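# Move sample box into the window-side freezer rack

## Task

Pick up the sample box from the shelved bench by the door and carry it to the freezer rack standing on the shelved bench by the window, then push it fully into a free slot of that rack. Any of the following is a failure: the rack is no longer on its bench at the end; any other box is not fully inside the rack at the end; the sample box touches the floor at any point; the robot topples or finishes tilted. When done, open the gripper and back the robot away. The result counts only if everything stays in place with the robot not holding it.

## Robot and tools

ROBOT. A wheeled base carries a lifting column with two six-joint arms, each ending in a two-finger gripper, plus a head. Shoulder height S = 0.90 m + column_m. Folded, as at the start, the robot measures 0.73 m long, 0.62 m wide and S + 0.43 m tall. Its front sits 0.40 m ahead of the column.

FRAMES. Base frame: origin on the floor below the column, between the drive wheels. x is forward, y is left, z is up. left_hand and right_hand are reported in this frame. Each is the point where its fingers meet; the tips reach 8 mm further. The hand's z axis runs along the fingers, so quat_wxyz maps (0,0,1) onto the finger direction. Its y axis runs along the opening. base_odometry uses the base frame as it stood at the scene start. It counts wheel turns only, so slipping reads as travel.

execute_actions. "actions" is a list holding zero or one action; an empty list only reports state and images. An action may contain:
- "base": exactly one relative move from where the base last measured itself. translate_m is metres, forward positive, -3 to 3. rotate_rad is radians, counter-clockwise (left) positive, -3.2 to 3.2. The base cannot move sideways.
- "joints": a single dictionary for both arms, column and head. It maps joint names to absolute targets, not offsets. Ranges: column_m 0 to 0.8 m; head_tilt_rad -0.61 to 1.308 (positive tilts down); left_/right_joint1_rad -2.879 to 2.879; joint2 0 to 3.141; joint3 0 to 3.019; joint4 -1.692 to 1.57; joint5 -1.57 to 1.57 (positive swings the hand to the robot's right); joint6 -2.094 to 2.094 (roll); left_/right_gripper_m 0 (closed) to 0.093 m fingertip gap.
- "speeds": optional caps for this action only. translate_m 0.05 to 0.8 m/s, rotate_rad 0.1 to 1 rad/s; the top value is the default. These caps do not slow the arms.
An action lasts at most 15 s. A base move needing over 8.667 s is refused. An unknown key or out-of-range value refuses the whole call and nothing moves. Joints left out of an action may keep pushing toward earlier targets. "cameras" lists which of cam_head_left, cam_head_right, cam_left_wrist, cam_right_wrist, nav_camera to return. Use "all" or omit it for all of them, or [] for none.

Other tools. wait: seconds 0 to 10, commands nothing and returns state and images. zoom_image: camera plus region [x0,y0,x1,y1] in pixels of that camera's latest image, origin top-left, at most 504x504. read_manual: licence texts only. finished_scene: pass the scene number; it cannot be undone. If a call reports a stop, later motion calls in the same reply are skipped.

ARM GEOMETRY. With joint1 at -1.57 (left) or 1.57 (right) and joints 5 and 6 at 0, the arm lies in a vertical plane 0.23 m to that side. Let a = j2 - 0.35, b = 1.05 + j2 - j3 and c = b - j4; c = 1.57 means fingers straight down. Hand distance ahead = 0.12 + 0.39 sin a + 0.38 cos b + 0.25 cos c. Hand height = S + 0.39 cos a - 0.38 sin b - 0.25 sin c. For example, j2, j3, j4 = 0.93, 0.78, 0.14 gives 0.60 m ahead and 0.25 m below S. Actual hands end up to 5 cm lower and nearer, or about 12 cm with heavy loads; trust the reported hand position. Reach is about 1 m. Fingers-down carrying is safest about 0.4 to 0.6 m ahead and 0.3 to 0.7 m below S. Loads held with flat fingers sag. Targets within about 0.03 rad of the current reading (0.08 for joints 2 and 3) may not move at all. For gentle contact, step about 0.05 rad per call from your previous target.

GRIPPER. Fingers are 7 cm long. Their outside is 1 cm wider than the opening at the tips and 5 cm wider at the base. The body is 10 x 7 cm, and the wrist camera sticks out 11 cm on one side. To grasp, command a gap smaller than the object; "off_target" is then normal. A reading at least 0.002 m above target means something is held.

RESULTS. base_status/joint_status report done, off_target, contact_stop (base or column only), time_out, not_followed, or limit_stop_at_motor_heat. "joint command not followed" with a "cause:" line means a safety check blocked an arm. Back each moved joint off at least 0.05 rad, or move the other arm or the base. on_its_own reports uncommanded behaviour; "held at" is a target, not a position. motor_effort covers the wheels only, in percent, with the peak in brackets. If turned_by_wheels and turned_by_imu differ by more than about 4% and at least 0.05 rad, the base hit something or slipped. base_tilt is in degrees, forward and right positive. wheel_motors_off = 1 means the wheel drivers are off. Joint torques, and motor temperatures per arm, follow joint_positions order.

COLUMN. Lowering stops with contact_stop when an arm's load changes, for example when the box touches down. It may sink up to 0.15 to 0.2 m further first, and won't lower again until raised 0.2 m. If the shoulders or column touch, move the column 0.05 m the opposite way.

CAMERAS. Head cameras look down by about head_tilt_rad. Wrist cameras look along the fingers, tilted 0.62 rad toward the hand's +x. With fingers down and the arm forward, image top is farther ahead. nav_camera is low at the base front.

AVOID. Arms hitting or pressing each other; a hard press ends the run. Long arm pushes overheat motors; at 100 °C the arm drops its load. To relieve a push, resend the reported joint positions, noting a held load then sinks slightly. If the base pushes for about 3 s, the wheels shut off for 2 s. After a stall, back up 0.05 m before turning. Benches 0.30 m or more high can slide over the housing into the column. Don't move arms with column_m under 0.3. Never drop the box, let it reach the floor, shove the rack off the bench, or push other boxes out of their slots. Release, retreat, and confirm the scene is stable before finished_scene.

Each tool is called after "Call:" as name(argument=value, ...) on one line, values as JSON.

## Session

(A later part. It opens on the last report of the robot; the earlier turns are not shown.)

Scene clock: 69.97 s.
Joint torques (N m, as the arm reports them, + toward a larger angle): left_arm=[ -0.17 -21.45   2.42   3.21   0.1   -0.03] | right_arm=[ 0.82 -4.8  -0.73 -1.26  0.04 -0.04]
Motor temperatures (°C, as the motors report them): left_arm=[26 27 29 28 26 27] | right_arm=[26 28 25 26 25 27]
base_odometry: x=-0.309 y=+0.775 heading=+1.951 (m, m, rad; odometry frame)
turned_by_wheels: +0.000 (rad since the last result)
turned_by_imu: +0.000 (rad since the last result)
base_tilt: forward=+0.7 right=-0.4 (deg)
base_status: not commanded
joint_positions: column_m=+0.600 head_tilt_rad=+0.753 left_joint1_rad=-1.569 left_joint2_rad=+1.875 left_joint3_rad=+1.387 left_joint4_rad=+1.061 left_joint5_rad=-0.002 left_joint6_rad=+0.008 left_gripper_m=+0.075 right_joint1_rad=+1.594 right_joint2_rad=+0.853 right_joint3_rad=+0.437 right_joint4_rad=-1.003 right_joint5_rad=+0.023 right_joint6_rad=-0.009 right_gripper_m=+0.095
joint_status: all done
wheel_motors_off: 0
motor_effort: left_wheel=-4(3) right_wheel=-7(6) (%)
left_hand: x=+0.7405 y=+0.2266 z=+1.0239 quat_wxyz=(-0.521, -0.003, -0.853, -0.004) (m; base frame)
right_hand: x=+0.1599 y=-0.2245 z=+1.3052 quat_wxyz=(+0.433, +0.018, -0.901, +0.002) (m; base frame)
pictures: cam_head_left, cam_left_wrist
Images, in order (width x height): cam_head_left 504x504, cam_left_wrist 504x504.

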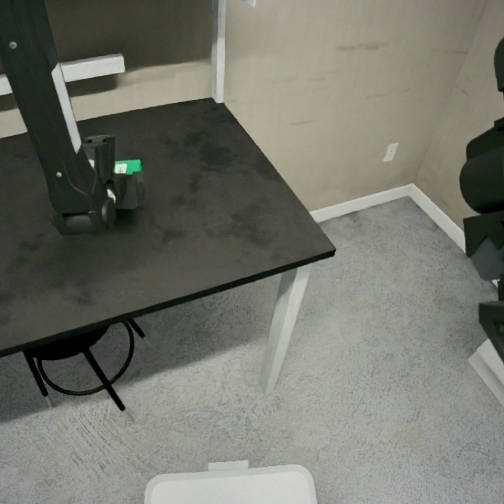

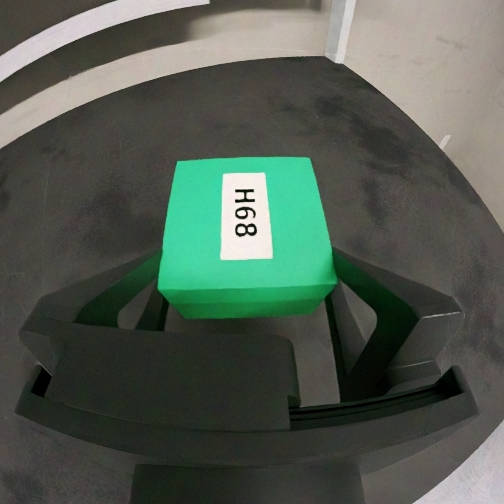

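Call:
execute_actions(actions=[{"base": {"rotate_rad": -2.70}, "joints": {"head_tilt_rad": 0.45}}], cameras=["cam_head_left", "cam_left_wrist", "nav_camera"])

Scene clock: 78.43 s.
Joint torques (N m, as the arm reports them, + toward a larger angle): left_arm=[ -0.11 -21.46   2.7    3.22   0.09  -0.02] | right_arm=[ 0.77 -5.02 -0.8  -1.25  0.04 -0.04]
Motor temperatures (°C, as the motors report them): left_arm=[26 28 29 28 26 27] | right_arm=[26 28 25 26 25 27]
base_odometry: x=-0.309 y=+0.775 heading=-0.747 (m, m, rad; odometry frame)
turned_by_wheels: -2.698 (rad since the last result)
turned_by_imu: -2.682 (rad since the last result)
base_tilt: forward=+0.7 right=-0.3 (deg)
base_status: done
joint_positions: column_m=+0.600 head_tilt_rad=+0.469 left_joint1_rad=-1.568 left_joint2_rad=+1.875 left_joint3_rad=+1.387 left_joint4_rad=+1.061 left_joint5_rad=-0.002 left_joint6_rad=+0.008 left_gripper_m=+0.076 right_joint1_rad=+1.594 right_joint2_rad=+0.853 right_joint3_rad=+0.437 right_joint4_rad=-1.003 right_joint5_rad=+0.023 right_joint6_rad=-0.009 right_gripper_m=+0.095
joint_status: all done
wheel_motors_off: 0
motor_effort: left_wheel=+9(64) right_wheel=-10(29) (%)
left_hand: x=+0.7405 y=+0.2269 z=+1.0239 quat_wxyz=(-0.521, -0.003, -0.853, -0.004) (m; base frame)
right_hand: x=+0.1599 y=-0.2245 z=+1.3052 quat_wxyz=(+0.433, +0.018, -0.901, +0.002) (m; base frame)
pictures: cam_head_left, cam_left_wrist, nav_camera
Images, in order (width x height): cam_head_left 504x504, cam_left_wrist 504x504, nav_camera 504x504.

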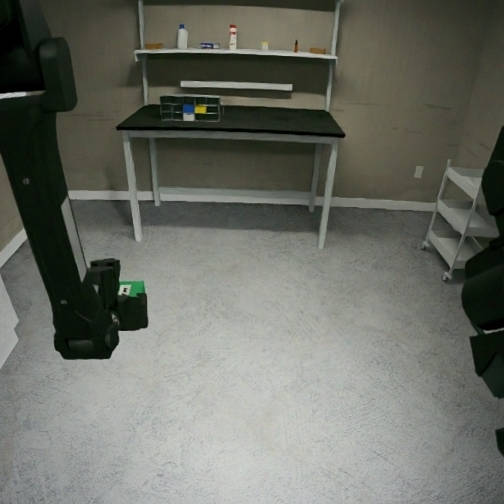

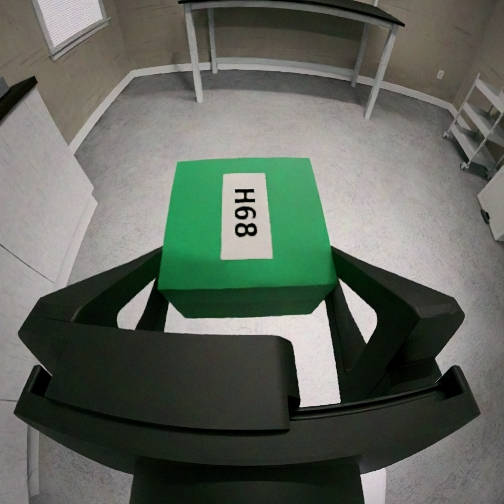

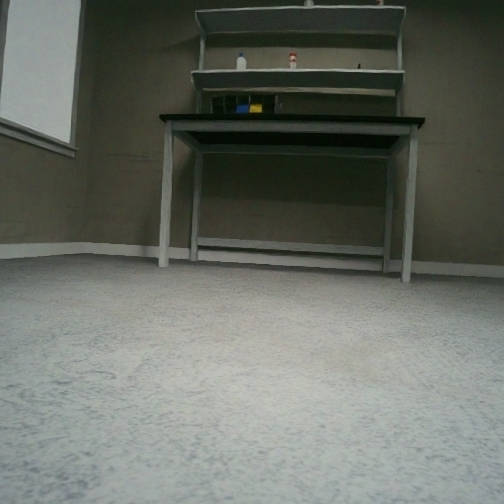

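Call:
execute_actions(actions=[{"base": {"translate_m": 1.9}, "joints": {"head_tilt_rad": 0.55}}], cameras=["cam_head_left", "cam_left_wrist", "nav_camera"])

Scene clock: 83.87 s.
Joint torques (N m, as the arm reports them, + toward a larger angle): left_arm=[ -0.13 -21.47   2.67   3.2    0.11  -0.01] | right_arm=[ 0.81 -4.77 -0.78 -1.25  0.04 -0.04]
Motor temperatures (°C, as the motors report them): left_arm=[26 28 29 28 26 27] | right_arm=[26 28 25 26 25 27]
base_odometry: x=+1.084 y=-0.517 heading=-0.748 (m, m, rad; odometry frame)
turned_by_wheels: -0.001 (rad since the last result)
turned_by_imu: -0.007 (rad since the last result)
base_tilt: forward=+0.6 right=-0.4 (deg)
base_status: done
joint_positions: column_m=+0.600 head_tilt_rad=+0.554 left_joint1_rad=-1.568 left_joint2_rad=+1.875 left_joint3_rad=+1.387 left_joint4_rad=+1.061 left_joint5_rad=-0.002 left_joint6_rad=+0.008 left_gripper_m=+0.076 right_joint1_rad=+1.594 right_joint2_rad=+0.853 right_joint3_rad=+0.438 right_joint4_rad=-1.003 right_joint5_rad=+0.023 right_joint6_rad=-0.009 right_gripper_m=+0.095
joint_status: all done
wheel_motors_off: 0
motor_effort: left_wheel=-2(75) right_wheel=+2(68) (%)
left_hand: x=+0.7405 y=+0.2269 z=+1.0239 quat_wxyz=(-0.521, -0.003, -0.853, -0.004) (m; base frame)
right_hand: x=+0.1605 y=-0.2245 z=+1.3050 quat_wxyz=(+0.432, +0.018, -0.902, +0.002) (m; base frame)
pictures: cam_head_left, cam_left_wrist, nav_camera
Images, in order (width x height): cam_head_left 504x504, cam_left_wrist 504x504, nav_camera 504x504.

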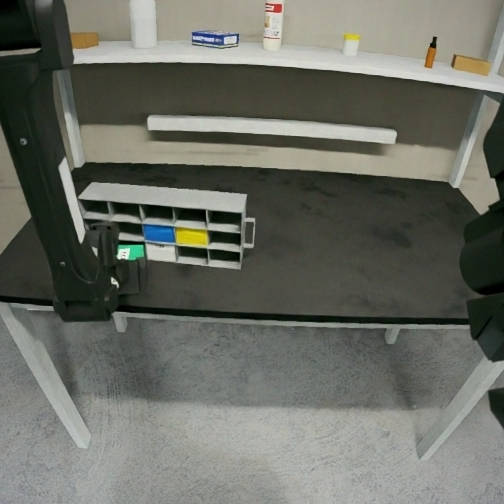

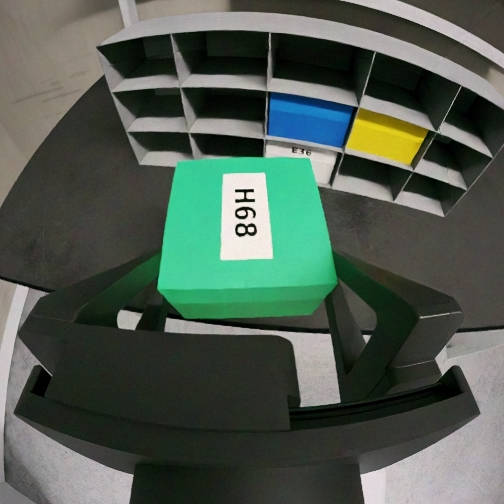

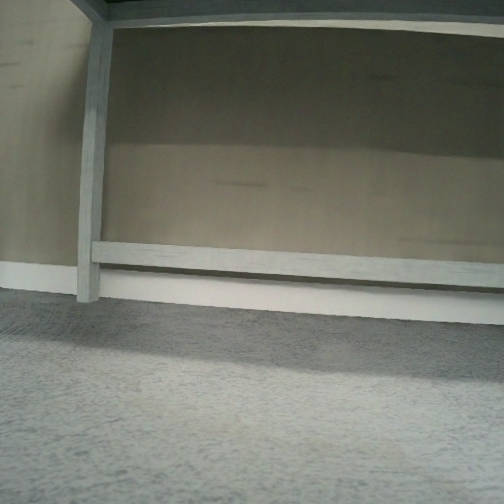

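Call:
zoom_image(camera="cam_left_wrist", region=[80, 0, 332, 200])

Call:
zoom_image(camera="cam_left_wrist", region=[252, 20, 504, 240])

Call:
zoom_image(camera="cam_head_left", region=[60, 170, 270, 330])

Region (80, 0, 332, 200) of cam_left_wrist's 504x504 image, scaled by 2.000, with more detail than that image has; it fills the top 400 rows of this view, and the rest is white.

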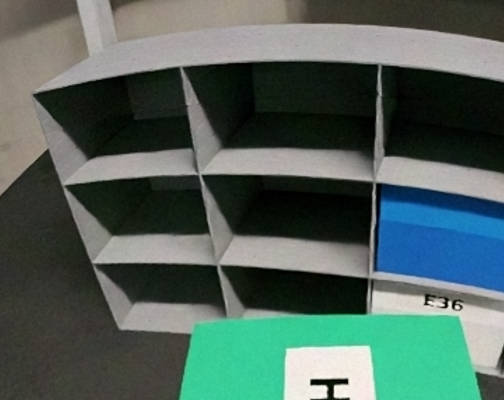

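Region (252, 20, 504, 240) of cam_left_wrist's 504x504 image, scaled by 2.000, with more detail than that image has; it fills the top 440 rows of this view, and the rest is white.

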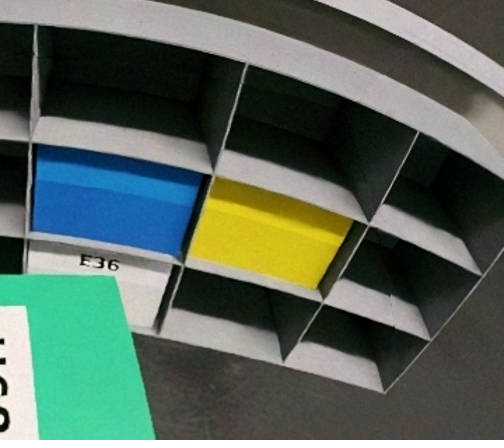

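Region (60, 170, 270, 330) of cam_head_left's 504x504 image, scaled by 2.400, with more detail than that image has; it fills the top 384 rows of this view, and the rest is white.

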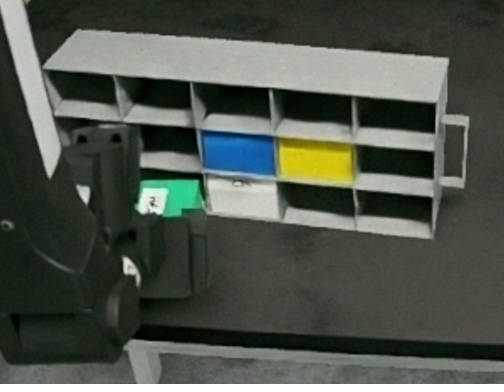

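Call:
execute_actions(actions=[{"base": {"rotate_rad": -0.162}, "joints": {"column_m": 0.545, "left_joint5_rad": 0.04, "head_tilt_rad": 0.6}}], cameras=["cam_head_left", "cam_left_wrist"])

Scene clock: 94.70 s.
Joint torques (N m, as the arm reports them, + toward a larger angle): left_arm=[  0.03 -21.52   2.63   3.21   0.14  -0.02] | right_arm=[ 0.73 -4.77 -0.81 -1.25  0.03 -0.04]
Motor temperatures (°C, as the motors report them): left_arm=[26 28 29 28 26 27] | right_arm=[26 28 25 26 25 27]
base_odometry: x=+1.084 y=-0.517 heading=-0.908 (m, m, rad; odometry frame)
turned_by_wheels: -0.160 (rad since the last result)
turned_by_imu: -0.157 (rad since the last result)
base_tilt: forward=+0.7 right=-0.4 (deg)
base_status: done
joint_positions: column_m=+0.545 head_tilt_rad=+0.604 left_joint1_rad=-1.570 left_joint2_rad=+1.875 left_joint3_rad=+1.387 left_joint4_rad=+1.061 left_joint5_rad=+0.037 left_joint6_rad=+0.008 left_gripper_m=+0.076 right_joint1_rad=+1.594 right_joint2_rad=+0.853 right_joint3_rad=+0.438 right_joint4_rad=-1.003 right_joint5_rad=+0.023 right_joint6_rad=-0.009 right_gripper_m=+0.095
joint_status: all done
wheel_motors_off: 0
motor_effort: left_wheel=+1(64) right_wheel=-1(71) (%)
left_hand: x=+0.7404 y=+0.2184 z=+0.9691 quat_wxyz=(-0.521, -0.013, -0.853, +0.014) (m; base frame)
right_hand: x=+0.1605 y=-0.2245 z=+1.2502 quat_wxyz=(+0.432, +0.018, -0.902, +0.002) (m; base frame)
pictures: cam_head_left, cam_left_wrist
Images, in order (width x height): cam_head_left 504x504, cam_left_wrist 504x504.

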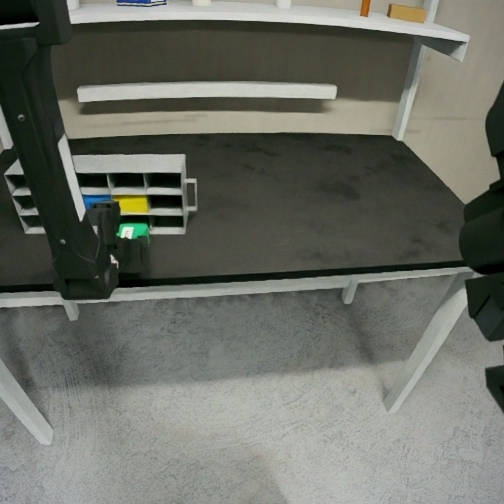

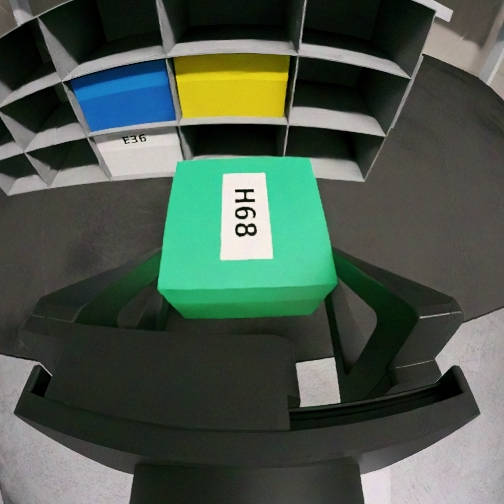

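Call:
zoom_image(camera="cam_left_wrist", region=[130, 30, 400, 200])

Region (130, 30, 400, 200) of cam_left_wrist's 504x504 image, scaled by 1.867, with more detail than that image has; it fills the top 317 rows of this view, and the rest is white.

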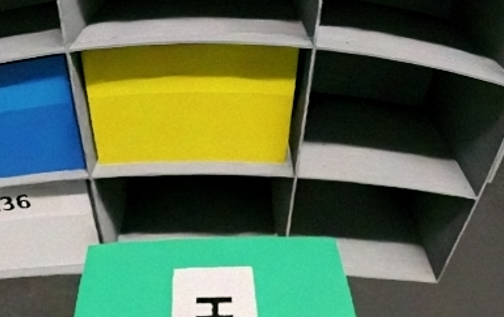

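Call:
zoom_image(camera="cam_left_wrist", region=[0, 30, 200, 200])

Region (0, 30, 200, 200) of cam_left_wrist's 504x504 image, scaled by 2.520, with more detail than that image has; it fills the top 428 rows of this view, and the rest is white.

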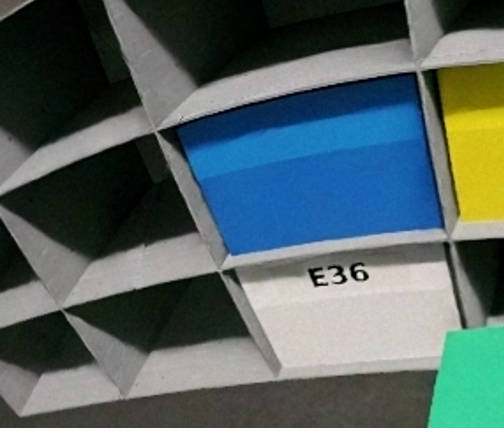

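Call:
execute_actions(actions=[{"base": {"rotate_rad": 0.008}, "joints": {"column_m": 0.535}}], cameras=[])

Call:
execute_actions(actions=[{"base": {"translate_m": 0.035}, "speeds": {"translate_m": 0.05}}], cameras=["cam_head_left", "cam_left_wrist"])

Scene clock: 99.20 s.
Joint torques (N m, as the arm reports them, + toward a larger angle): left_arm=[  0.44 -21.91   2.65   3.25   0.16  -0.01] | right_arm=[ 0.8  -4.8  -0.72 -1.25  0.04 -0.04]
Motor temperatures (°C, as the motors report them): left_arm=[26 29 29 28 26 27] | right_arm=[26 28 25 26 25 27]
base_odometry: x=+1.084 y=-0.517 heading=-0.900 (m, m, rad; odometry frame)
turned_by_wheels: +0.007 (rad since the last result)
turned_by_imu: +0.006 (rad since the last result)
base_tilt: forward=+0.6 right=-0.4 (deg)
base_status: done
joint_positions: column_m=+0.535 head_tilt_rad=+0.604 left_joint1_rad=-1.569 left_joint2_rad=+1.875 left_joint3_rad=+1.387 left_joint4_rad=+1.061 left_joint5_rad=+0.038 left_joint6_rad=+0.008 left_gripper_m=+0.076 right_joint1_rad=+1.594 right_joint2_rad=+0.853 right_joint3_rad=+0.438 right_joint4_rad=-1.003 right_joint5_rad=+0.023 right_joint6_rad=-0.009 right_gripper_m=+0.095
joint_status: all done
wheel_motors_off: 0
motor_effort: left_wheel=+3(14) right_wheel=+0(40) (%)
left_hand: x=+0.7404 y=+0.2195 z=+0.9591 quat_wxyz=(-0.521, -0.013, -0.853, +0.013) (m; base frame)
right_hand: x=+0.1605 y=-0.2245 z=+1.2402 quat_wxyz=(+0.432, +0.018, -0.902, +0.002) (m; base frame)
pictures: none
No camera images: the call's "cameras" was empty. Leave "cameras" out to get every camera's image.

Scene clock: 100.70 s.
Joint torques (N m, as the arm reports them, + toward a larger angle): left_arm=[  0.11 -20.92   2.69   3.4    0.13  -0.01] | right_arm=[ 0.78 -4.84 -0.55 -1.26  0.03 -0.04]
Motor temperatures (°C, as the motors report them): left_arm=[26 29 29 28 26 27] | right_arm=[26 28 25 26 25 27]
base_odometry: x=+1.106 y=-0.544 heading=-0.902 (m, m, rad; odometry frame)
turned_by_wheels: -0.002 (rad since the last result)
turned_by_imu: -0.002 (rad since the last result)
base_tilt: forward=+0.7 right=-0.4 (deg)
base_status: done
joint_positions: column_m=+0.535 head_tilt_rad=+0.604 left_joint1_rad=-1.569 left_joint2_rad=+1.875 left_joint3_rad=+1.387 left_joint4_rad=+1.061 left_joint5_rad=+0.038 left_joint6_rad=+0.008 left_gripper_m=+0.076 right_joint1_rad=+1.594 right_joint2_rad=+0.853 right_joint3_rad=+0.437 right_joint4_rad=-1.003 right_joint5_rad=+0.023 right_joint6_rad=-0.009 right_gripper_m=+0.095
joint_status: not commanded
wheel_motors_off: 0
motor_effort: left_wheel=+1(44) right_wheel=+3(81) (%)
left_hand: x=+0.7406 y=+0.2192 z=+0.9592 quat_wxyz=(-0.521, -0.013, -0.853, +0.013) (m; base frame)
right_hand: x=+0.1599 y=-0.2245 z=+1.2403 quat_wxyz=(+0.433, +0.018, -0.901, +0.002) (m; base frame)
pictures: cam_head_left, cam_left_wrist
Images, in order (width x height): cam_head_left 504x504, cam_left_wrist 504x504.

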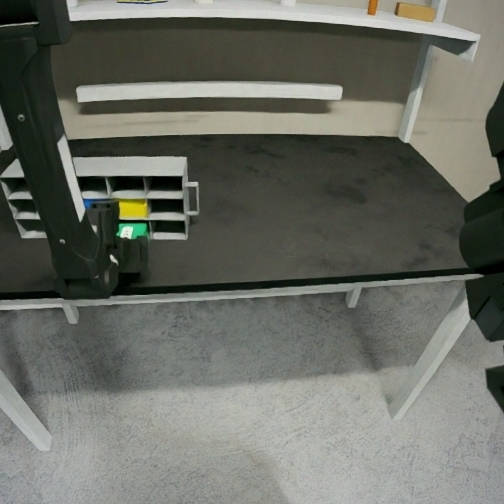

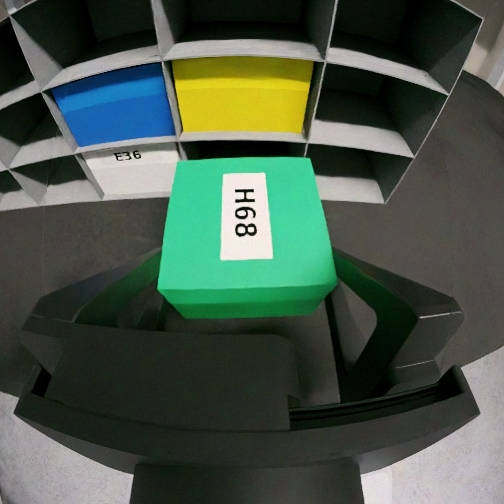

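Call:
zoom_image(camera="cam_left_wrist", region=[150, 100, 340, 210])

Region (150, 100, 340, 210) of cam_left_wrist's 504x504 image, scaled by 2.653, with more detail than that image has; it fills the top 292 rows of this view, and the rest is white.

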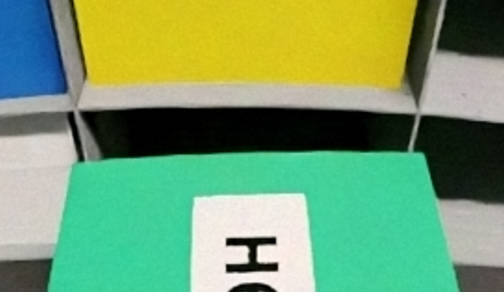

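Call:
execute_actions(actions=[{"base": {"translate_m": 0.015}, "speeds": {"translate_m": 0.05}, "joints": {"column_m": 0.531}}], cameras=["cam_left_wrist"])

Call:
zoom_image(camera="cam_left_wrist", region=[150, 100, 340, 210])

Scene clock: 108.20 s.
Joint torques (N m, as the arm reports them, + toward a larger angle): left_arm=[  0.54 -21.3    2.56   3.24   0.14  -0.02] | right_arm=[ 0.79 -5.   -0.74 -1.25  0.04 -0.04]
Motor temperatures (°C, as the motors report them): left_arm=[26 29 29 28 26 27] | right_arm=[26 28 25 26 25 27]
base_odometry: x=+1.115 y=-0.556 heading=-0.904 (m, m, rad; odometry frame)
turned_by_wheels: -0.002 (rad since the last result)
turned_by_imu: -0.003 (rad since the last result)
base_tilt: forward=+0.7 right=-0.4 (deg)
base_status: done
joint_positions: column_m=+0.531 head_tilt_rad=+0.604 left_joint1_rad=-1.570 left_joint2_rad=+1.875 left_joint3_rad=+1.388 left_joint4_rad=+1.061 left_joint5_rad=+0.038 left_joint6_rad=+0.008 left_gripper_m=+0.076 right_joint1_rad=+1.594 right_joint2_rad=+0.853 right_joint3_rad=+0.437 right_joint4_rad=-1.003 right_joint5_rad=+0.023 right_joint6_rad=-0.009 right_gripper_m=+0.095
joint_status: all done
wheel_motors_off: 0
motor_effort: left_wheel=+0(52) right_wheel=+4(71) (%)
left_hand: x=+0.7410 y=+0.2189 z=+0.9554 quat_wxyz=(-0.522, -0.013, -0.853, +0.013) (m; base frame)
right_hand: x=+0.1599 y=-0.2245 z=+1.2364 quat_wxyz=(+0.433, +0.018, -0.901, +0.002) (m; base frame)
pictures: cam_left_wrist
Images, in order (width x height): cam_left_wrist 504x504.

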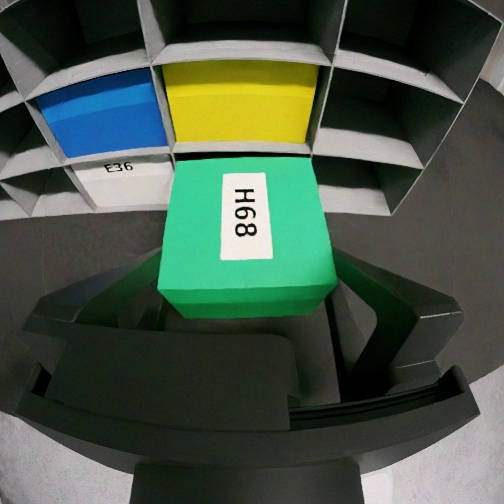

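Region (150, 100, 340, 210) of cam_left_wrist's 504x504 image, scaled by 2.653, with more detail than that image has; it fills the top 292 rows of this view, and the rest is white.

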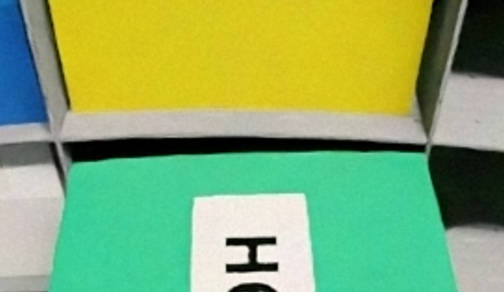

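Call:
execute_actions(actions=[{"base": {"rotate_rad": 0.004}, "joints": {"column_m": 0.5295}}], cameras=[])

Call:
execute_actions(actions=[{"base": {"translate_m": 0.013}, "speeds": {"translate_m": 0.05}}], cameras=["cam_left_wrist"])

Call:
zoom_image(camera="cam_left_wrist", region=[150, 100, 340, 210])

Scene clock: 113.70 s.
Joint torques (N m, as the arm reports them, + toward a larger angle): left_arm=[ -0.02 -21.38   2.57   3.24   0.14  -0.02] | right_arm=[ 0.72 -4.6  -0.88 -1.28  0.03 -0.04]
Motor temperatures (°C, as the motors report them): left_arm=[26 29 29 28 26 27] | right_arm=[26 28 25 26 25 27]
base_odometry: x=+1.115 y=-0.556 heading=-0.902 (m, m, rad; odometry frame)
turned_by_wheels: +0.002 (rad since the last result)
turned_by_imu: +0.001 (rad since the last result)
base_tilt: forward=+0.7 right=-0.4 (deg)
base_status: done
joint_positions: column_m=+0.530 head_tilt_rad=+0.604 left_joint1_rad=-1.568 left_joint2_rad=+1.875 left_joint3_rad=+1.388 left_joint4_rad=+1.061 left_joint5_rad=+0.038 left_joint6_rad=+0.008 left_gripper_m=+0.076 right_joint1_rad=+1.594 right_joint2_rad=+0.853 right_joint3_rad=+0.437 right_joint4_rad=-1.003 right_joint5_rad=+0.023 right_joint6_rad=-0.009 right_gripper_m=+0.095
joint_status: all done
wheel_motors_off: 0
motor_effort: left_wheel=-1(27) right_wheel=+3(46) (%)
left_hand: x=+0.7410 y=+0.2200 z=+0.9539 quat_wxyz=(-0.522, -0.013, -0.853, +0.013) (m; base frame)
right_hand: x=+0.1599 y=-0.2245 z=+1.2348 quat_wxyz=(+0.433, +0.018, -0.901, +0.002) (m; base frame)
pictures: none
No camera images: the call's "cameras" was empty. Leave "cameras" out to get every camera's image.

Scene clock: 114.70 s.
Joint torques (N m, as the arm reports them, + toward a larger angle): left_arm=[ -0.04 -21.35   2.44   3.24   0.15  -0.02] | right_arm=[ 0.75 -4.8  -0.8  -1.24  0.04 -0.04]
Motor temperatures (°C, as the motors report them): left_arm=[26 29 29 28 26 27] | right_arm=[26 28 25 26 25 27]
base_odometry: x=+1.123 y=-0.566 heading=-0.903 (m, m, rad; odometry frame)
turned_by_wheels: -0.002 (rad since the last result)
turned_by_imu: -0.002 (rad since the last result)
base_tilt: forward=+0.7 right=-0.3 (deg)
base_status: done
joint_positions: column_m=+0.530 head_tilt_rad=+0.604 left_joint1_rad=-1.569 left_joint2_rad=+1.875 left_joint3_rad=+1.389 left_joint4_rad=+1.061 left_joint5_rad=+0.038 left_joint6_rad=+0.008 left_gripper_m=+0.076 right_joint1_rad=+1.594 right_joint2_rad=+0.853 right_joint3_rad=+0.437 right_joint4_rad=-1.003 right_joint5_rad=+0.023 right_joint6_rad=-0.009 right_gripper_m=+0.095
joint_status: not commanded
wheel_motors_off: 0
motor_effort: left_wheel=+0(50) right_wheel=+4(66) (%)
left_hand: x=+0.7416 y=+0.2198 z=+0.9541 quat_wxyz=(-0.522, -0.013, -0.853, +0.013) (m; base frame)
right_hand: x=+0.1601 y=-0.2245 z=+1.2348 quat_wxyz=(+0.433, +0.018, -0.901, +0.002) (m; base frame)
pictures: cam_left_wrist
Images, in order (width x height): cam_left_wrist 504x504.

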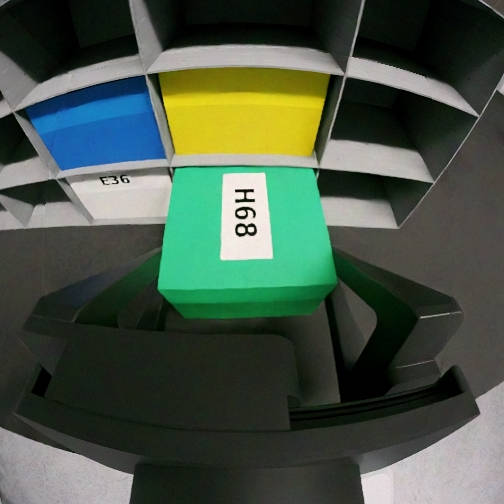

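Region (150, 100, 340, 210) of cam_left_wrist's 504x504 image, scaled by 2.653, with more detail than that image has; it fills the top 292 rows of this view, and the rest is white.

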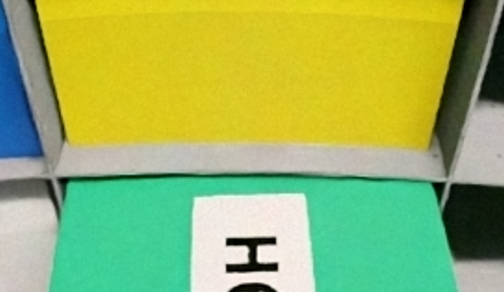

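Call:
execute_actions(actions=[{"base": {"translate_m": 0.03}, "speeds": {"translate_m": 0.05}}], cameras=["cam_left_wrist", "cam_head_left"])

Scene clock: 116.40 s.
Joint torques (N m, as the arm reports them, + toward a larger angle): left_arm=[  0.17 -21.71   2.41   3.18   0.13  -0.02] | right_arm=[ 0.76 -4.64 -0.75 -1.25  0.03 -0.04]
Motor temperatures (°C, as the motors report them): left_arm=[26 29 29 28 26 27] | right_arm=[26 28 25 26 25 27]
base_odometry: x=+1.142 y=-0.589 heading=-0.905 (m, m, rad; odometry frame)
turned_by_wheels: -0.002 (rad since the last result)
turned_by_imu: -0.002 (rad since the last result)
base_tilt: forward=+0.6 right=-0.4 (deg)
base_status: done
joint_positions: column_m=+0.530 head_tilt_rad=+0.604 left_joint1_rad=-1.569 left_joint2_rad=+1.875 left_joint3_rad=+1.388 left_joint4_rad=+1.062 left_joint5_rad=+0.038 left_joint6_rad=+0.008 left_gripper_m=+0.076 right_joint1_rad=+1.594 right_joint2_rad=+0.853 right_joint3_rad=+0.437 right_joint4_rad=-1.003 right_joint5_rad=+0.023 right_joint6_rad=-0.009 right_gripper_m=+0.095
joint_status: not commanded
wheel_motors_off: 0
motor_effort: left_wheel=-2(50) right_wheel=+1(54) (%)
left_hand: x=+0.7413 y=+0.2198 z=+0.9541 quat_wxyz=(-0.522, -0.013, -0.853, +0.013) (m; base frame)
right_hand: x=+0.1600 y=-0.2245 z=+1.2349 quat_wxyz=(+0.433, +0.018, -0.901, +0.002) (m; base frame)
pictures: cam_head_left, cam_left_wrist
Images, in order (width x height): cam_head_left 504x504, cam_left_wrist 504x504.

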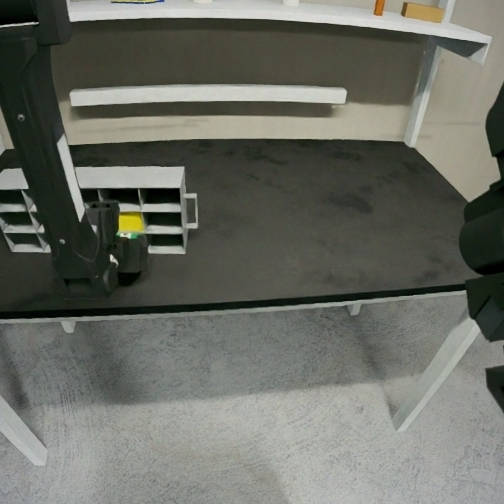

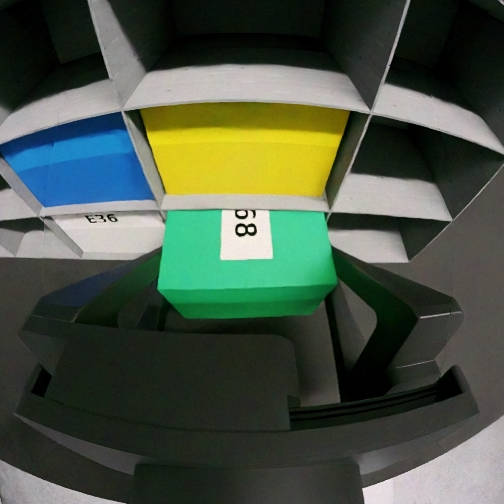

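Call:
execute_actions(actions=[{"base": {"translate_m": 0.008}, "speeds": {"translate_m": 0.05}}], cameras=["cam_left_wrist"])

Scene clock: 117.77 s.
Joint torques (N m, as the arm reports them, + toward a larger angle): left_arm=[  0.01 -21.26   2.57   3.21   0.14  -0.02] | right_arm=[ 0.81 -4.74 -0.61 -1.28  0.04 -0.03]
Motor temperatures (°C, as the motors report them): left_arm=[26 29 29 28 26 27] | right_arm=[26 28 25 26 25 27]
base_odometry: x=+1.146 y=-0.596 heading=-0.906 (m, m, rad; odometry frame)
turned_by_wheels: -0.002 (rad since the last result)
turned_by_imu: -0.002 (rad since the last result)
base_tilt: forward=+0.7 right=-0.4 (deg)
base_status: done
joint_positions: column_m=+0.530 head_tilt_rad=+0.604 left_joint1_rad=-1.569 left_joint2_rad=+1.875 left_joint3_rad=+1.388 left_joint4_rad=+1.062 left_joint5_rad=+0.038 left_joint6_rad=+0.008 left_gripper_m=+0.076 right_joint1_rad=+1.594 right_joint2_rad=+0.853 right_joint3_rad=+0.437 right_joint4_rad=-1.003 right_joint5_rad=+0.023 right_joint6_rad=-0.009 right_gripper_m=+0.095
joint_status: not commanded
wheel_motors_off: 0
motor_effort: left_wheel=-3(45) right_wheel=+3(43) (%)
left_hand: x=+0.7413 y=+0.2198 z=+0.9541 quat_wxyz=(-0.522, -0.013, -0.853, +0.013) (m; base frame)
right_hand: x=+0.1602 y=-0.2245 z=+1.2348 quat_wxyz=(+0.432, +0.018, -0.901, +0.002) (m; base frame)
pictures: cam_left_wrist
Images, in order (width x height): cam_left_wrist 504x504.

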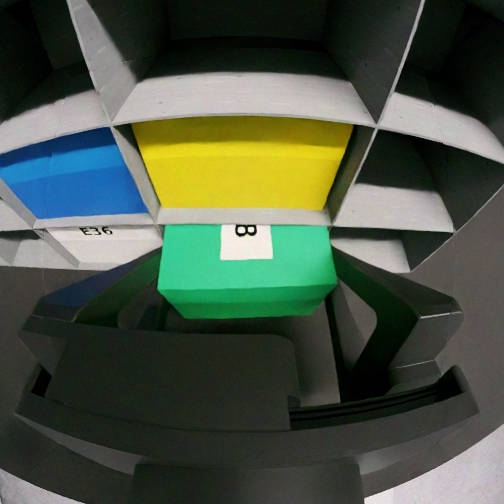

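Call:
execute_actions(actions=[{"joints": {"left_gripper_m": 0.09}}], cameras=[])

Call:
execute_actions(actions=[{"base": {"translate_m": -0.042}, "speeds": {"translate_m": 0.1}}], cameras=["cam_left_wrist"])

Scene clock: 119.63 s.
Joint torques (N m, as the arm reports them, + toward a larger angle): left_arm=[  0.18 -20.54   2.68   3.3    0.15  -0.01] | right_arm=[ 0.78 -4.81 -0.73 -1.26  0.04 -0.04]
Motor temperatures (°C, as the motors report them): left_arm=[26 29 29 28 26 27] | right_arm=[26 28 25 26 25 27]
base_odometry: x=+1.146 y=-0.596 heading=-0.906 (m, m, rad; odometry frame)
turned_by_wheels: +0.000 (rad since the last result)
turned_by_imu: +0.000 (rad since the last result)
base_tilt: forward=+0.7 right=-0.3 (deg)
base_status: not commanded
joint_positions: column_m=+0.530 head_tilt_rad=+0.604 left_joint1_rad=-1.569 left_joint2_rad=+1.875 left_joint3_rad=+1.388 left_joint4_rad=+1.062 left_joint5_rad=+0.038 left_joint6_rad=+0.008 left_gripper_m=+0.090 right_joint1_rad=+1.594 right_joint2_rad=+0.853 right_joint3_rad=+0.437 right_joint4_rad=-1.003 right_joint5_rad=+0.023 right_joint6_rad=-0.009 right_gripper_m=+0.095
joint_status: all done
wheel_motors_off: 0
motor_effort: left_wheel=-2(3) right_wheel=+3(5) (%)
left_hand: x=+0.7413 y=+0.2198 z=+0.9541 quat_wxyz=(-0.522, -0.013, -0.853, +0.013) (m; base frame)
right_hand: x=+0.1602 y=-0.2245 z=+1.2348 quat_wxyz=(+0.432, +0.018, -0.901, +0.002) (m; base frame)
pictures: none
No camera images: the call's "cameras" was empty. Leave "cameras" out to get every camera's image.

Scene clock: 120.87 s.
Joint torques (N m, as the arm reports them, + toward a larger angle): left_arm=[ -0.53 -21.15   2.45   3.35   0.14  -0.03] | right_arm=[ 0.87 -4.66 -0.71 -1.39  0.04 -0.04]
Motor temperatures (°C, as the motors report them): left_arm=[26 29 29 28 26 27] | right_arm=[26 28 25 26 25 27]
base_odometry: x=+1.121 y=-0.563 heading=-0.903 (m, m, rad; odometry frame)
turned_by_wheels: +0.003 (rad since the last result)
turned_by_imu: +0.003 (rad since the last result)
base_tilt: forward=+0.7 right=-0.3 (deg)
base_status: done
joint_positions: column_m=+0.530 head_tilt_rad=+0.604 left_joint1_rad=-1.569 left_joint2_rad=+1.875 left_joint3_rad=+1.389 left_joint4_rad=+1.062 left_joint5_rad=+0.038 left_joint6_rad=+0.008 left_gripper_m=+0.090 right_joint1_rad=+1.594 right_joint2_rad=+0.853 right_joint3_rad=+0.438 right_joint4_rad=-1.003 right_joint5_rad=+0.023 right_joint6_rad=-0.009 right_gripper_m=+0.095
joint_status: not commanded
wheel_motors_off: 0
motor_effort: left_wheel=+2(61) right_wheel=-3(61) (%)
left_hand: x=+0.7415 y=+0.2198 z=+0.9542 quat_wxyz=(-0.522, -0.013, -0.853, +0.013) (m; base frame)
right_hand: x=+0.1604 y=-0.2245 z=+1.2347 quat_wxyz=(+0.432, +0.018, -0.902, +0.002) (m; base frame)
pictures: cam_left_wrist
Images, in order (width x height): cam_left_wrist 504x504.

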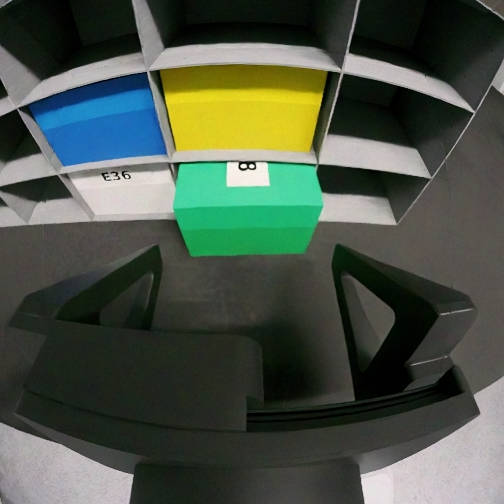

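Call:
execute_actions(actions=[{"joints": {"left_gripper_m": 0.0}}], cameras=[])

Call:
execute_actions(actions=[{"base": {"translate_m": 0.045}, "speeds": {"translate_m": 0.05}}], cameras=["cam_left_wrist", "cam_head_left"])

Scene clock: 121.93 s.
Joint torques (N m, as the arm reports them, + toward a larger angle): left_arm=[ -0.15 -21.11   2.57   3.21   0.14  -0.03] | right_arm=[ 0.79 -4.81 -0.77 -1.26  0.04 -0.04]
Motor temperatures (°C, as the motors report them): left_arm=[26 29 29 28 26 27] | right_arm=[26 28 25 26 25 27]
base_odometry: x=+1.121 y=-0.563 heading=-0.903 (m, m, rad; odometry frame)
turned_by_wheels: +0.000 (rad since the last result)
turned_by_imu: +0.000 (rad since the last result)
base_tilt: forward=+0.6 right=-0.4 (deg)
base_status: not commanded
joint_positions: column_m=+0.530 head_tilt_rad=+0.604 left_joint1_rad=-1.569 left_joint2_rad=+1.875 left_joint3_rad=+1.389 left_joint4_rad=+1.062 left_joint5_rad=+0.038 left_joint6_rad=+0.008 left_gripper_m=+0.001 right_joint1_rad=+1.594 right_joint2_rad=+0.853 right_joint3_rad=+0.438 right_joint4_rad=-1.003 right_joint5_rad=+0.023 right_joint6_rad=-0.009 right_gripper_m=+0.095
joint_status: all done
wheel_motors_off: 0
motor_effort: left_wheel=+4(3) right_wheel=-2(2) (%)
left_hand: x=+0.7415 y=+0.2198 z=+0.9542 quat_wxyz=(-0.522, -0.013, -0.853, +0.013) (m; base frame)
right_hand: x=+0.1604 y=-0.2245 z=+1.2347 quat_wxyz=(+0.432, +0.018, -0.902, +0.002) (m; base frame)
pictures: none
No camera images: the call's "cameras" was empty. Leave "cameras" out to get every camera's image.

Scene clock: 123.70 s.
Joint torques (N m, as the arm reports them, + toward a larger angle): left_arm=[  0.03 -21.27   2.42   3.21   0.14  -0.03] | right_arm=[ 0.73 -4.06 -0.52 -1.24  0.03 -0.04]
Motor temperatures (°C, as the motors report them): left_arm=[26 29 29 28 26 27] | right_arm=[26 28 25 26 25 27]
base_odometry: x=+1.148 y=-0.598 heading=-0.905 (m, m, rad; odometry frame)
turned_by_wheels: -0.001 (rad since the last result)
turned_by_imu: -0.002 (rad since the last result)
base_tilt: forward=+0.7 right=-0.4 (deg)
base_status: done
joint_positions: column_m=+0.530 head_tilt_rad=+0.604 left_joint1_rad=-1.569 left_joint2_rad=+1.875 left_joint3_rad=+1.390 left_joint4_rad=+1.062 left_joint5_rad=+0.038 left_joint6_rad=+0.008 left_gripper_m=+0.001 right_joint1_rad=+1.594 right_joint2_rad=+0.853 right_joint3_rad=+0.437 right_joint4_rad=-1.003 right_joint5_rad=+0.023 right_joint6_rad=-0.009 right_gripper_m=+0.095
joint_status: not commanded
wheel_motors_off: 0
motor_effort: left_wheel=-2(47) right_wheel=+3(53) (%)
left_hand: x=+0.7418 y=+0.2198 z=+0.9544 quat_wxyz=(-0.523, -0.013, -0.852, +0.013) (m; base frame)
right_hand: x=+0.1602 y=-0.2245 z=+1.2348 quat_wxyz=(+0.432, +0.018, -0.901, +0.002) (m; base frame)
pictures: cam_head_left, cam_left_wrist
Images, in order (width x height): cam_head_left 504x504, cam_left_wrist 504x504.

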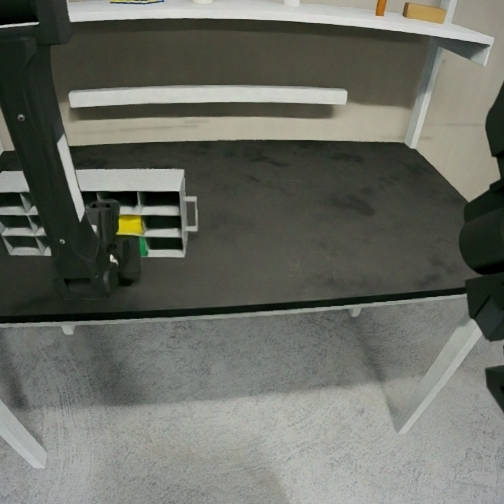

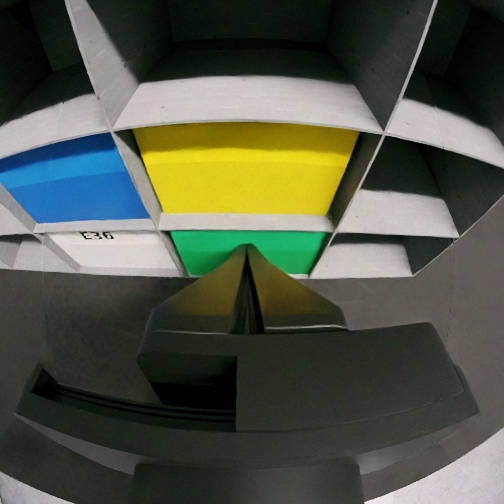

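Call:
zoom_image(camera="cam_left_wrist", region=[60, 190, 360, 300])

Region (60, 190, 360, 300) of cam_left_wrist's 504x504 image, scaled by 1.680, with more detail than that image has; it fills the top 185 rows of this view, and the rest is white.

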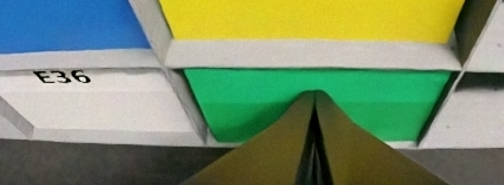

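Call:
execute_actions(actions=[{"base": {"translate_m": 0.007}, "speeds": {"translate_m": 0.05}}], cameras=["cam_left_wrist"])

Call:
zoom_image(camera="cam_left_wrist", region=[60, 190, 360, 300])

Scene clock: 124.97 s.
Joint torques (N m, as the arm reports them, + toward a larger angle): left_arm=[  0.19 -21.52   2.45   3.13   0.13  -0.02] | right_arm=[ 0.81 -4.76 -0.84 -1.24  0.04 -0.04]
Motor temperatures (°C, as the motors report them): left_arm=[26 29 29 28 26 27] | right_arm=[26 28 25 26 25 27]
base_odometry: x=+1.153 y=-0.604 heading=-0.906 (m, m, rad; odometry frame)
turned_by_wheels: -0.001 (rad since the last result)
turned_by_imu: -0.002 (rad since the last result)
base_tilt: forward=+0.7 right=-0.3 (deg)
base_status: done
joint_positions: column_m=+0.530 head_tilt_rad=+0.604 left_joint1_rad=-1.569 left_joint2_rad=+1.875 left_joint3_rad=+1.390 left_joint4_rad=+1.062 left_joint5_rad=+0.038 left_joint6_rad=+0.008 left_gripper_m=+0.001 right_joint1_rad=+1.594 right_joint2_rad=+0.853 right_joint3_rad=+0.439 right_joint4_rad=-1.003 right_joint5_rad=+0.023 right_joint6_rad=-0.009 right_gripper_m=+0.095
joint_status: not commanded
wheel_motors_off: 0
motor_effort: left_wheel=-2(49) right_wheel=+3(40) (%)
left_hand: x=+0.7420 y=+0.2198 z=+0.9545 quat_wxyz=(-0.523, -0.013, -0.852, +0.013) (m; base frame)
right_hand: x=+0.1608 y=-0.2245 z=+1.2346 quat_wxyz=(+0.432, +0.018, -0.902, +0.002) (m; base frame)
pictures: cam_left_wrist
Images, in order (width x height): cam_left_wrist 504x504.

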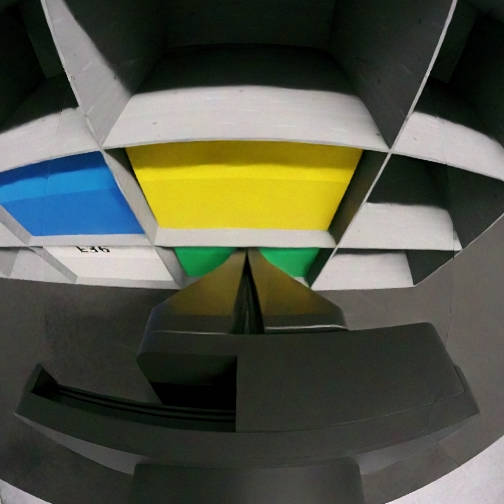

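Region (60, 190, 360, 300) of cam_left_wrist's 504x504 image, scaled by 1.680, with more detail than that image has; it fills the top 185 rows of this view, and the rest is white.

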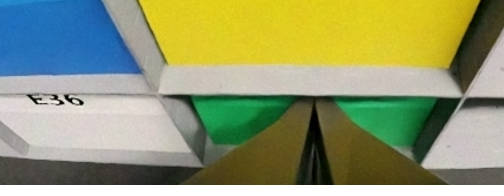

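Call:
execute_actions(actions=[{"base": {"translate_m": -0.07}, "speeds": {"translate_m": 0.2}}], cameras=["cam_left_wrist"])

Call:
zoom_image(camera="cam_left_wrist", region=[70, 60, 370, 240])

Scene clock: 127.03 s.
Joint torques (N m, as the arm reports them, + toward a larger angle): left_arm=[ -0.02 -21.63   2.55   3.28   0.13  -0.01] | right_arm=[ 0.77 -4.32 -0.52 -1.25  0.04 -0.04]
Motor temperatures (°C, as the motors report them): left_arm=[26 29 29 28 26 27] | right_arm=[26 28 25 26 25 27]
base_odometry: x=+1.110 y=-0.549 heading=-0.903 (m, m, rad; odometry frame)
turned_by_wheels: +0.003 (rad since the last result)
turned_by_imu: +0.003 (rad since the last result)
base_tilt: forward=+0.7 right=-0.4 (deg)
base_status: done
joint_positions: column_m=+0.530 head_tilt_rad=+0.604 left_joint1_rad=-1.569 left_joint2_rad=+1.875 left_joint3_rad=+1.390 left_joint4_rad=+1.062 left_joint5_rad=+0.038 left_joint6_rad=+0.008 left_gripper_m=+0.001 right_joint1_rad=+1.594 right_joint2_rad=+0.852 right_joint3_rad=+0.435 right_joint4_rad=-1.003 right_joint5_rad=+0.023 right_joint6_rad=-0.009 right_gripper_m=+0.095
joint_status: not commanded
wheel_motors_off: 0
motor_effort: left_wheel=+3(70) right_wheel=+0(77) (%)
left_hand: x=+0.7418 y=+0.2195 z=+0.9544 quat_wxyz=(-0.523, -0.013, -0.852, +0.013) (m; base frame)
right_hand: x=+0.1591 y=-0.2245 z=+1.2352 quat_wxyz=(+0.433, +0.018, -0.901, +0.002) (m; base frame)
pictures: cam_left_wrist
Images, in order (width x height): cam_left_wrist 504x504.

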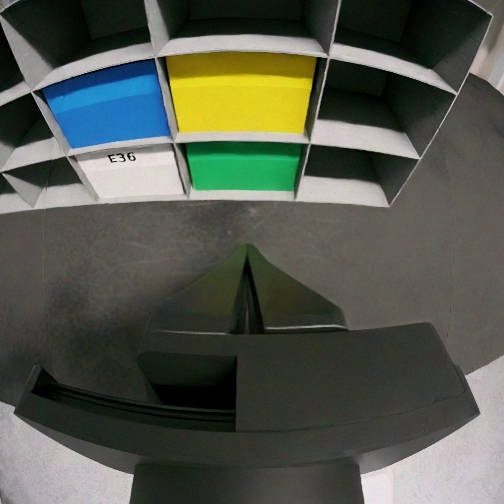

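Region (70, 60, 370, 240) of cam_left_wrist's 504x504 image, scaled by 1.680, with more detail than that image has; it fills the top 302 rows of this view, and the rest is white.

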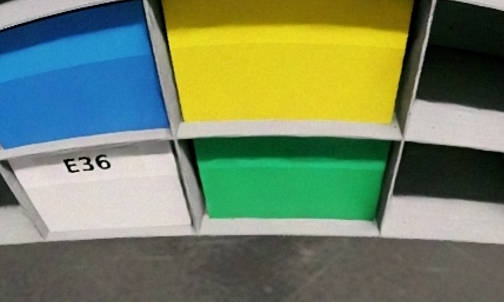

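Call:
execute_actions(actions=[{"base": {"translate_m": -0.4}}], cameras=["cam_head_left"])

Scene clock: 129.80 s.
Joint torques (N m, as the arm reports them, + toward a larger angle): left_arm=[  0.53 -21.21   2.62   3.18   0.15  -0.02] | right_arm=[ 0.85 -5.09 -0.39 -1.28  0.04 -0.04]
Motor temperatures (°C, as the motors report them): left_arm=[26 29 29 28 26 27] | right_arm=[26 28 25 26 25 27]
base_odometry: x=+0.862 y=-0.234 heading=-0.905 (m, m, rad; odometry frame)
turned_by_wheels: -0.002 (rad since the last result)
turned_by_imu: -0.001 (rad since the last result)
base_tilt: forward=+0.6 right=-0.5 (deg)
base_status: done
joint_positions: column_m=+0.530 head_tilt_rad=+0.604 left_joint1_rad=-1.569 left_joint2_rad=+1.875 left_joint3_rad=+1.389 left_joint4_rad=+1.062 left_joint5_rad=+0.038 left_joint6_rad=+0.008 left_gripper_m=+0.001 right_joint1_rad=+1.594 right_joint2_rad=+0.852 right_joint3_rad=+0.435 right_joint4_rad=-1.003 right_joint5_rad=+0.023 right_joint6_rad=-0.009 right_gripper_m=+0.095
joint_status: not commanded
wheel_motors_off: 0
motor_effort: left_wheel=-2(76) right_wheel=+1(82) (%)
left_hand: x=+0.7415 y=+0.2195 z=+0.9542 quat_wxyz=(-0.522, -0.013, -0.853, +0.013) (m; base frame)
right_hand: x=+0.1589 y=-0.2245 z=+1.2352 quat_wxyz=(+0.433, +0.018, -0.901, +0.002) (m; base frame)
pictures: cam_head_left
Images, in order (width x height): cam_head_left 504x504.

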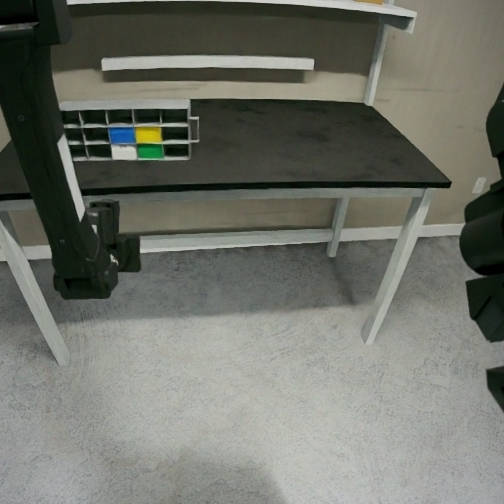

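Call:
finished_scene(scene=1)

The scene is finished: the task was done.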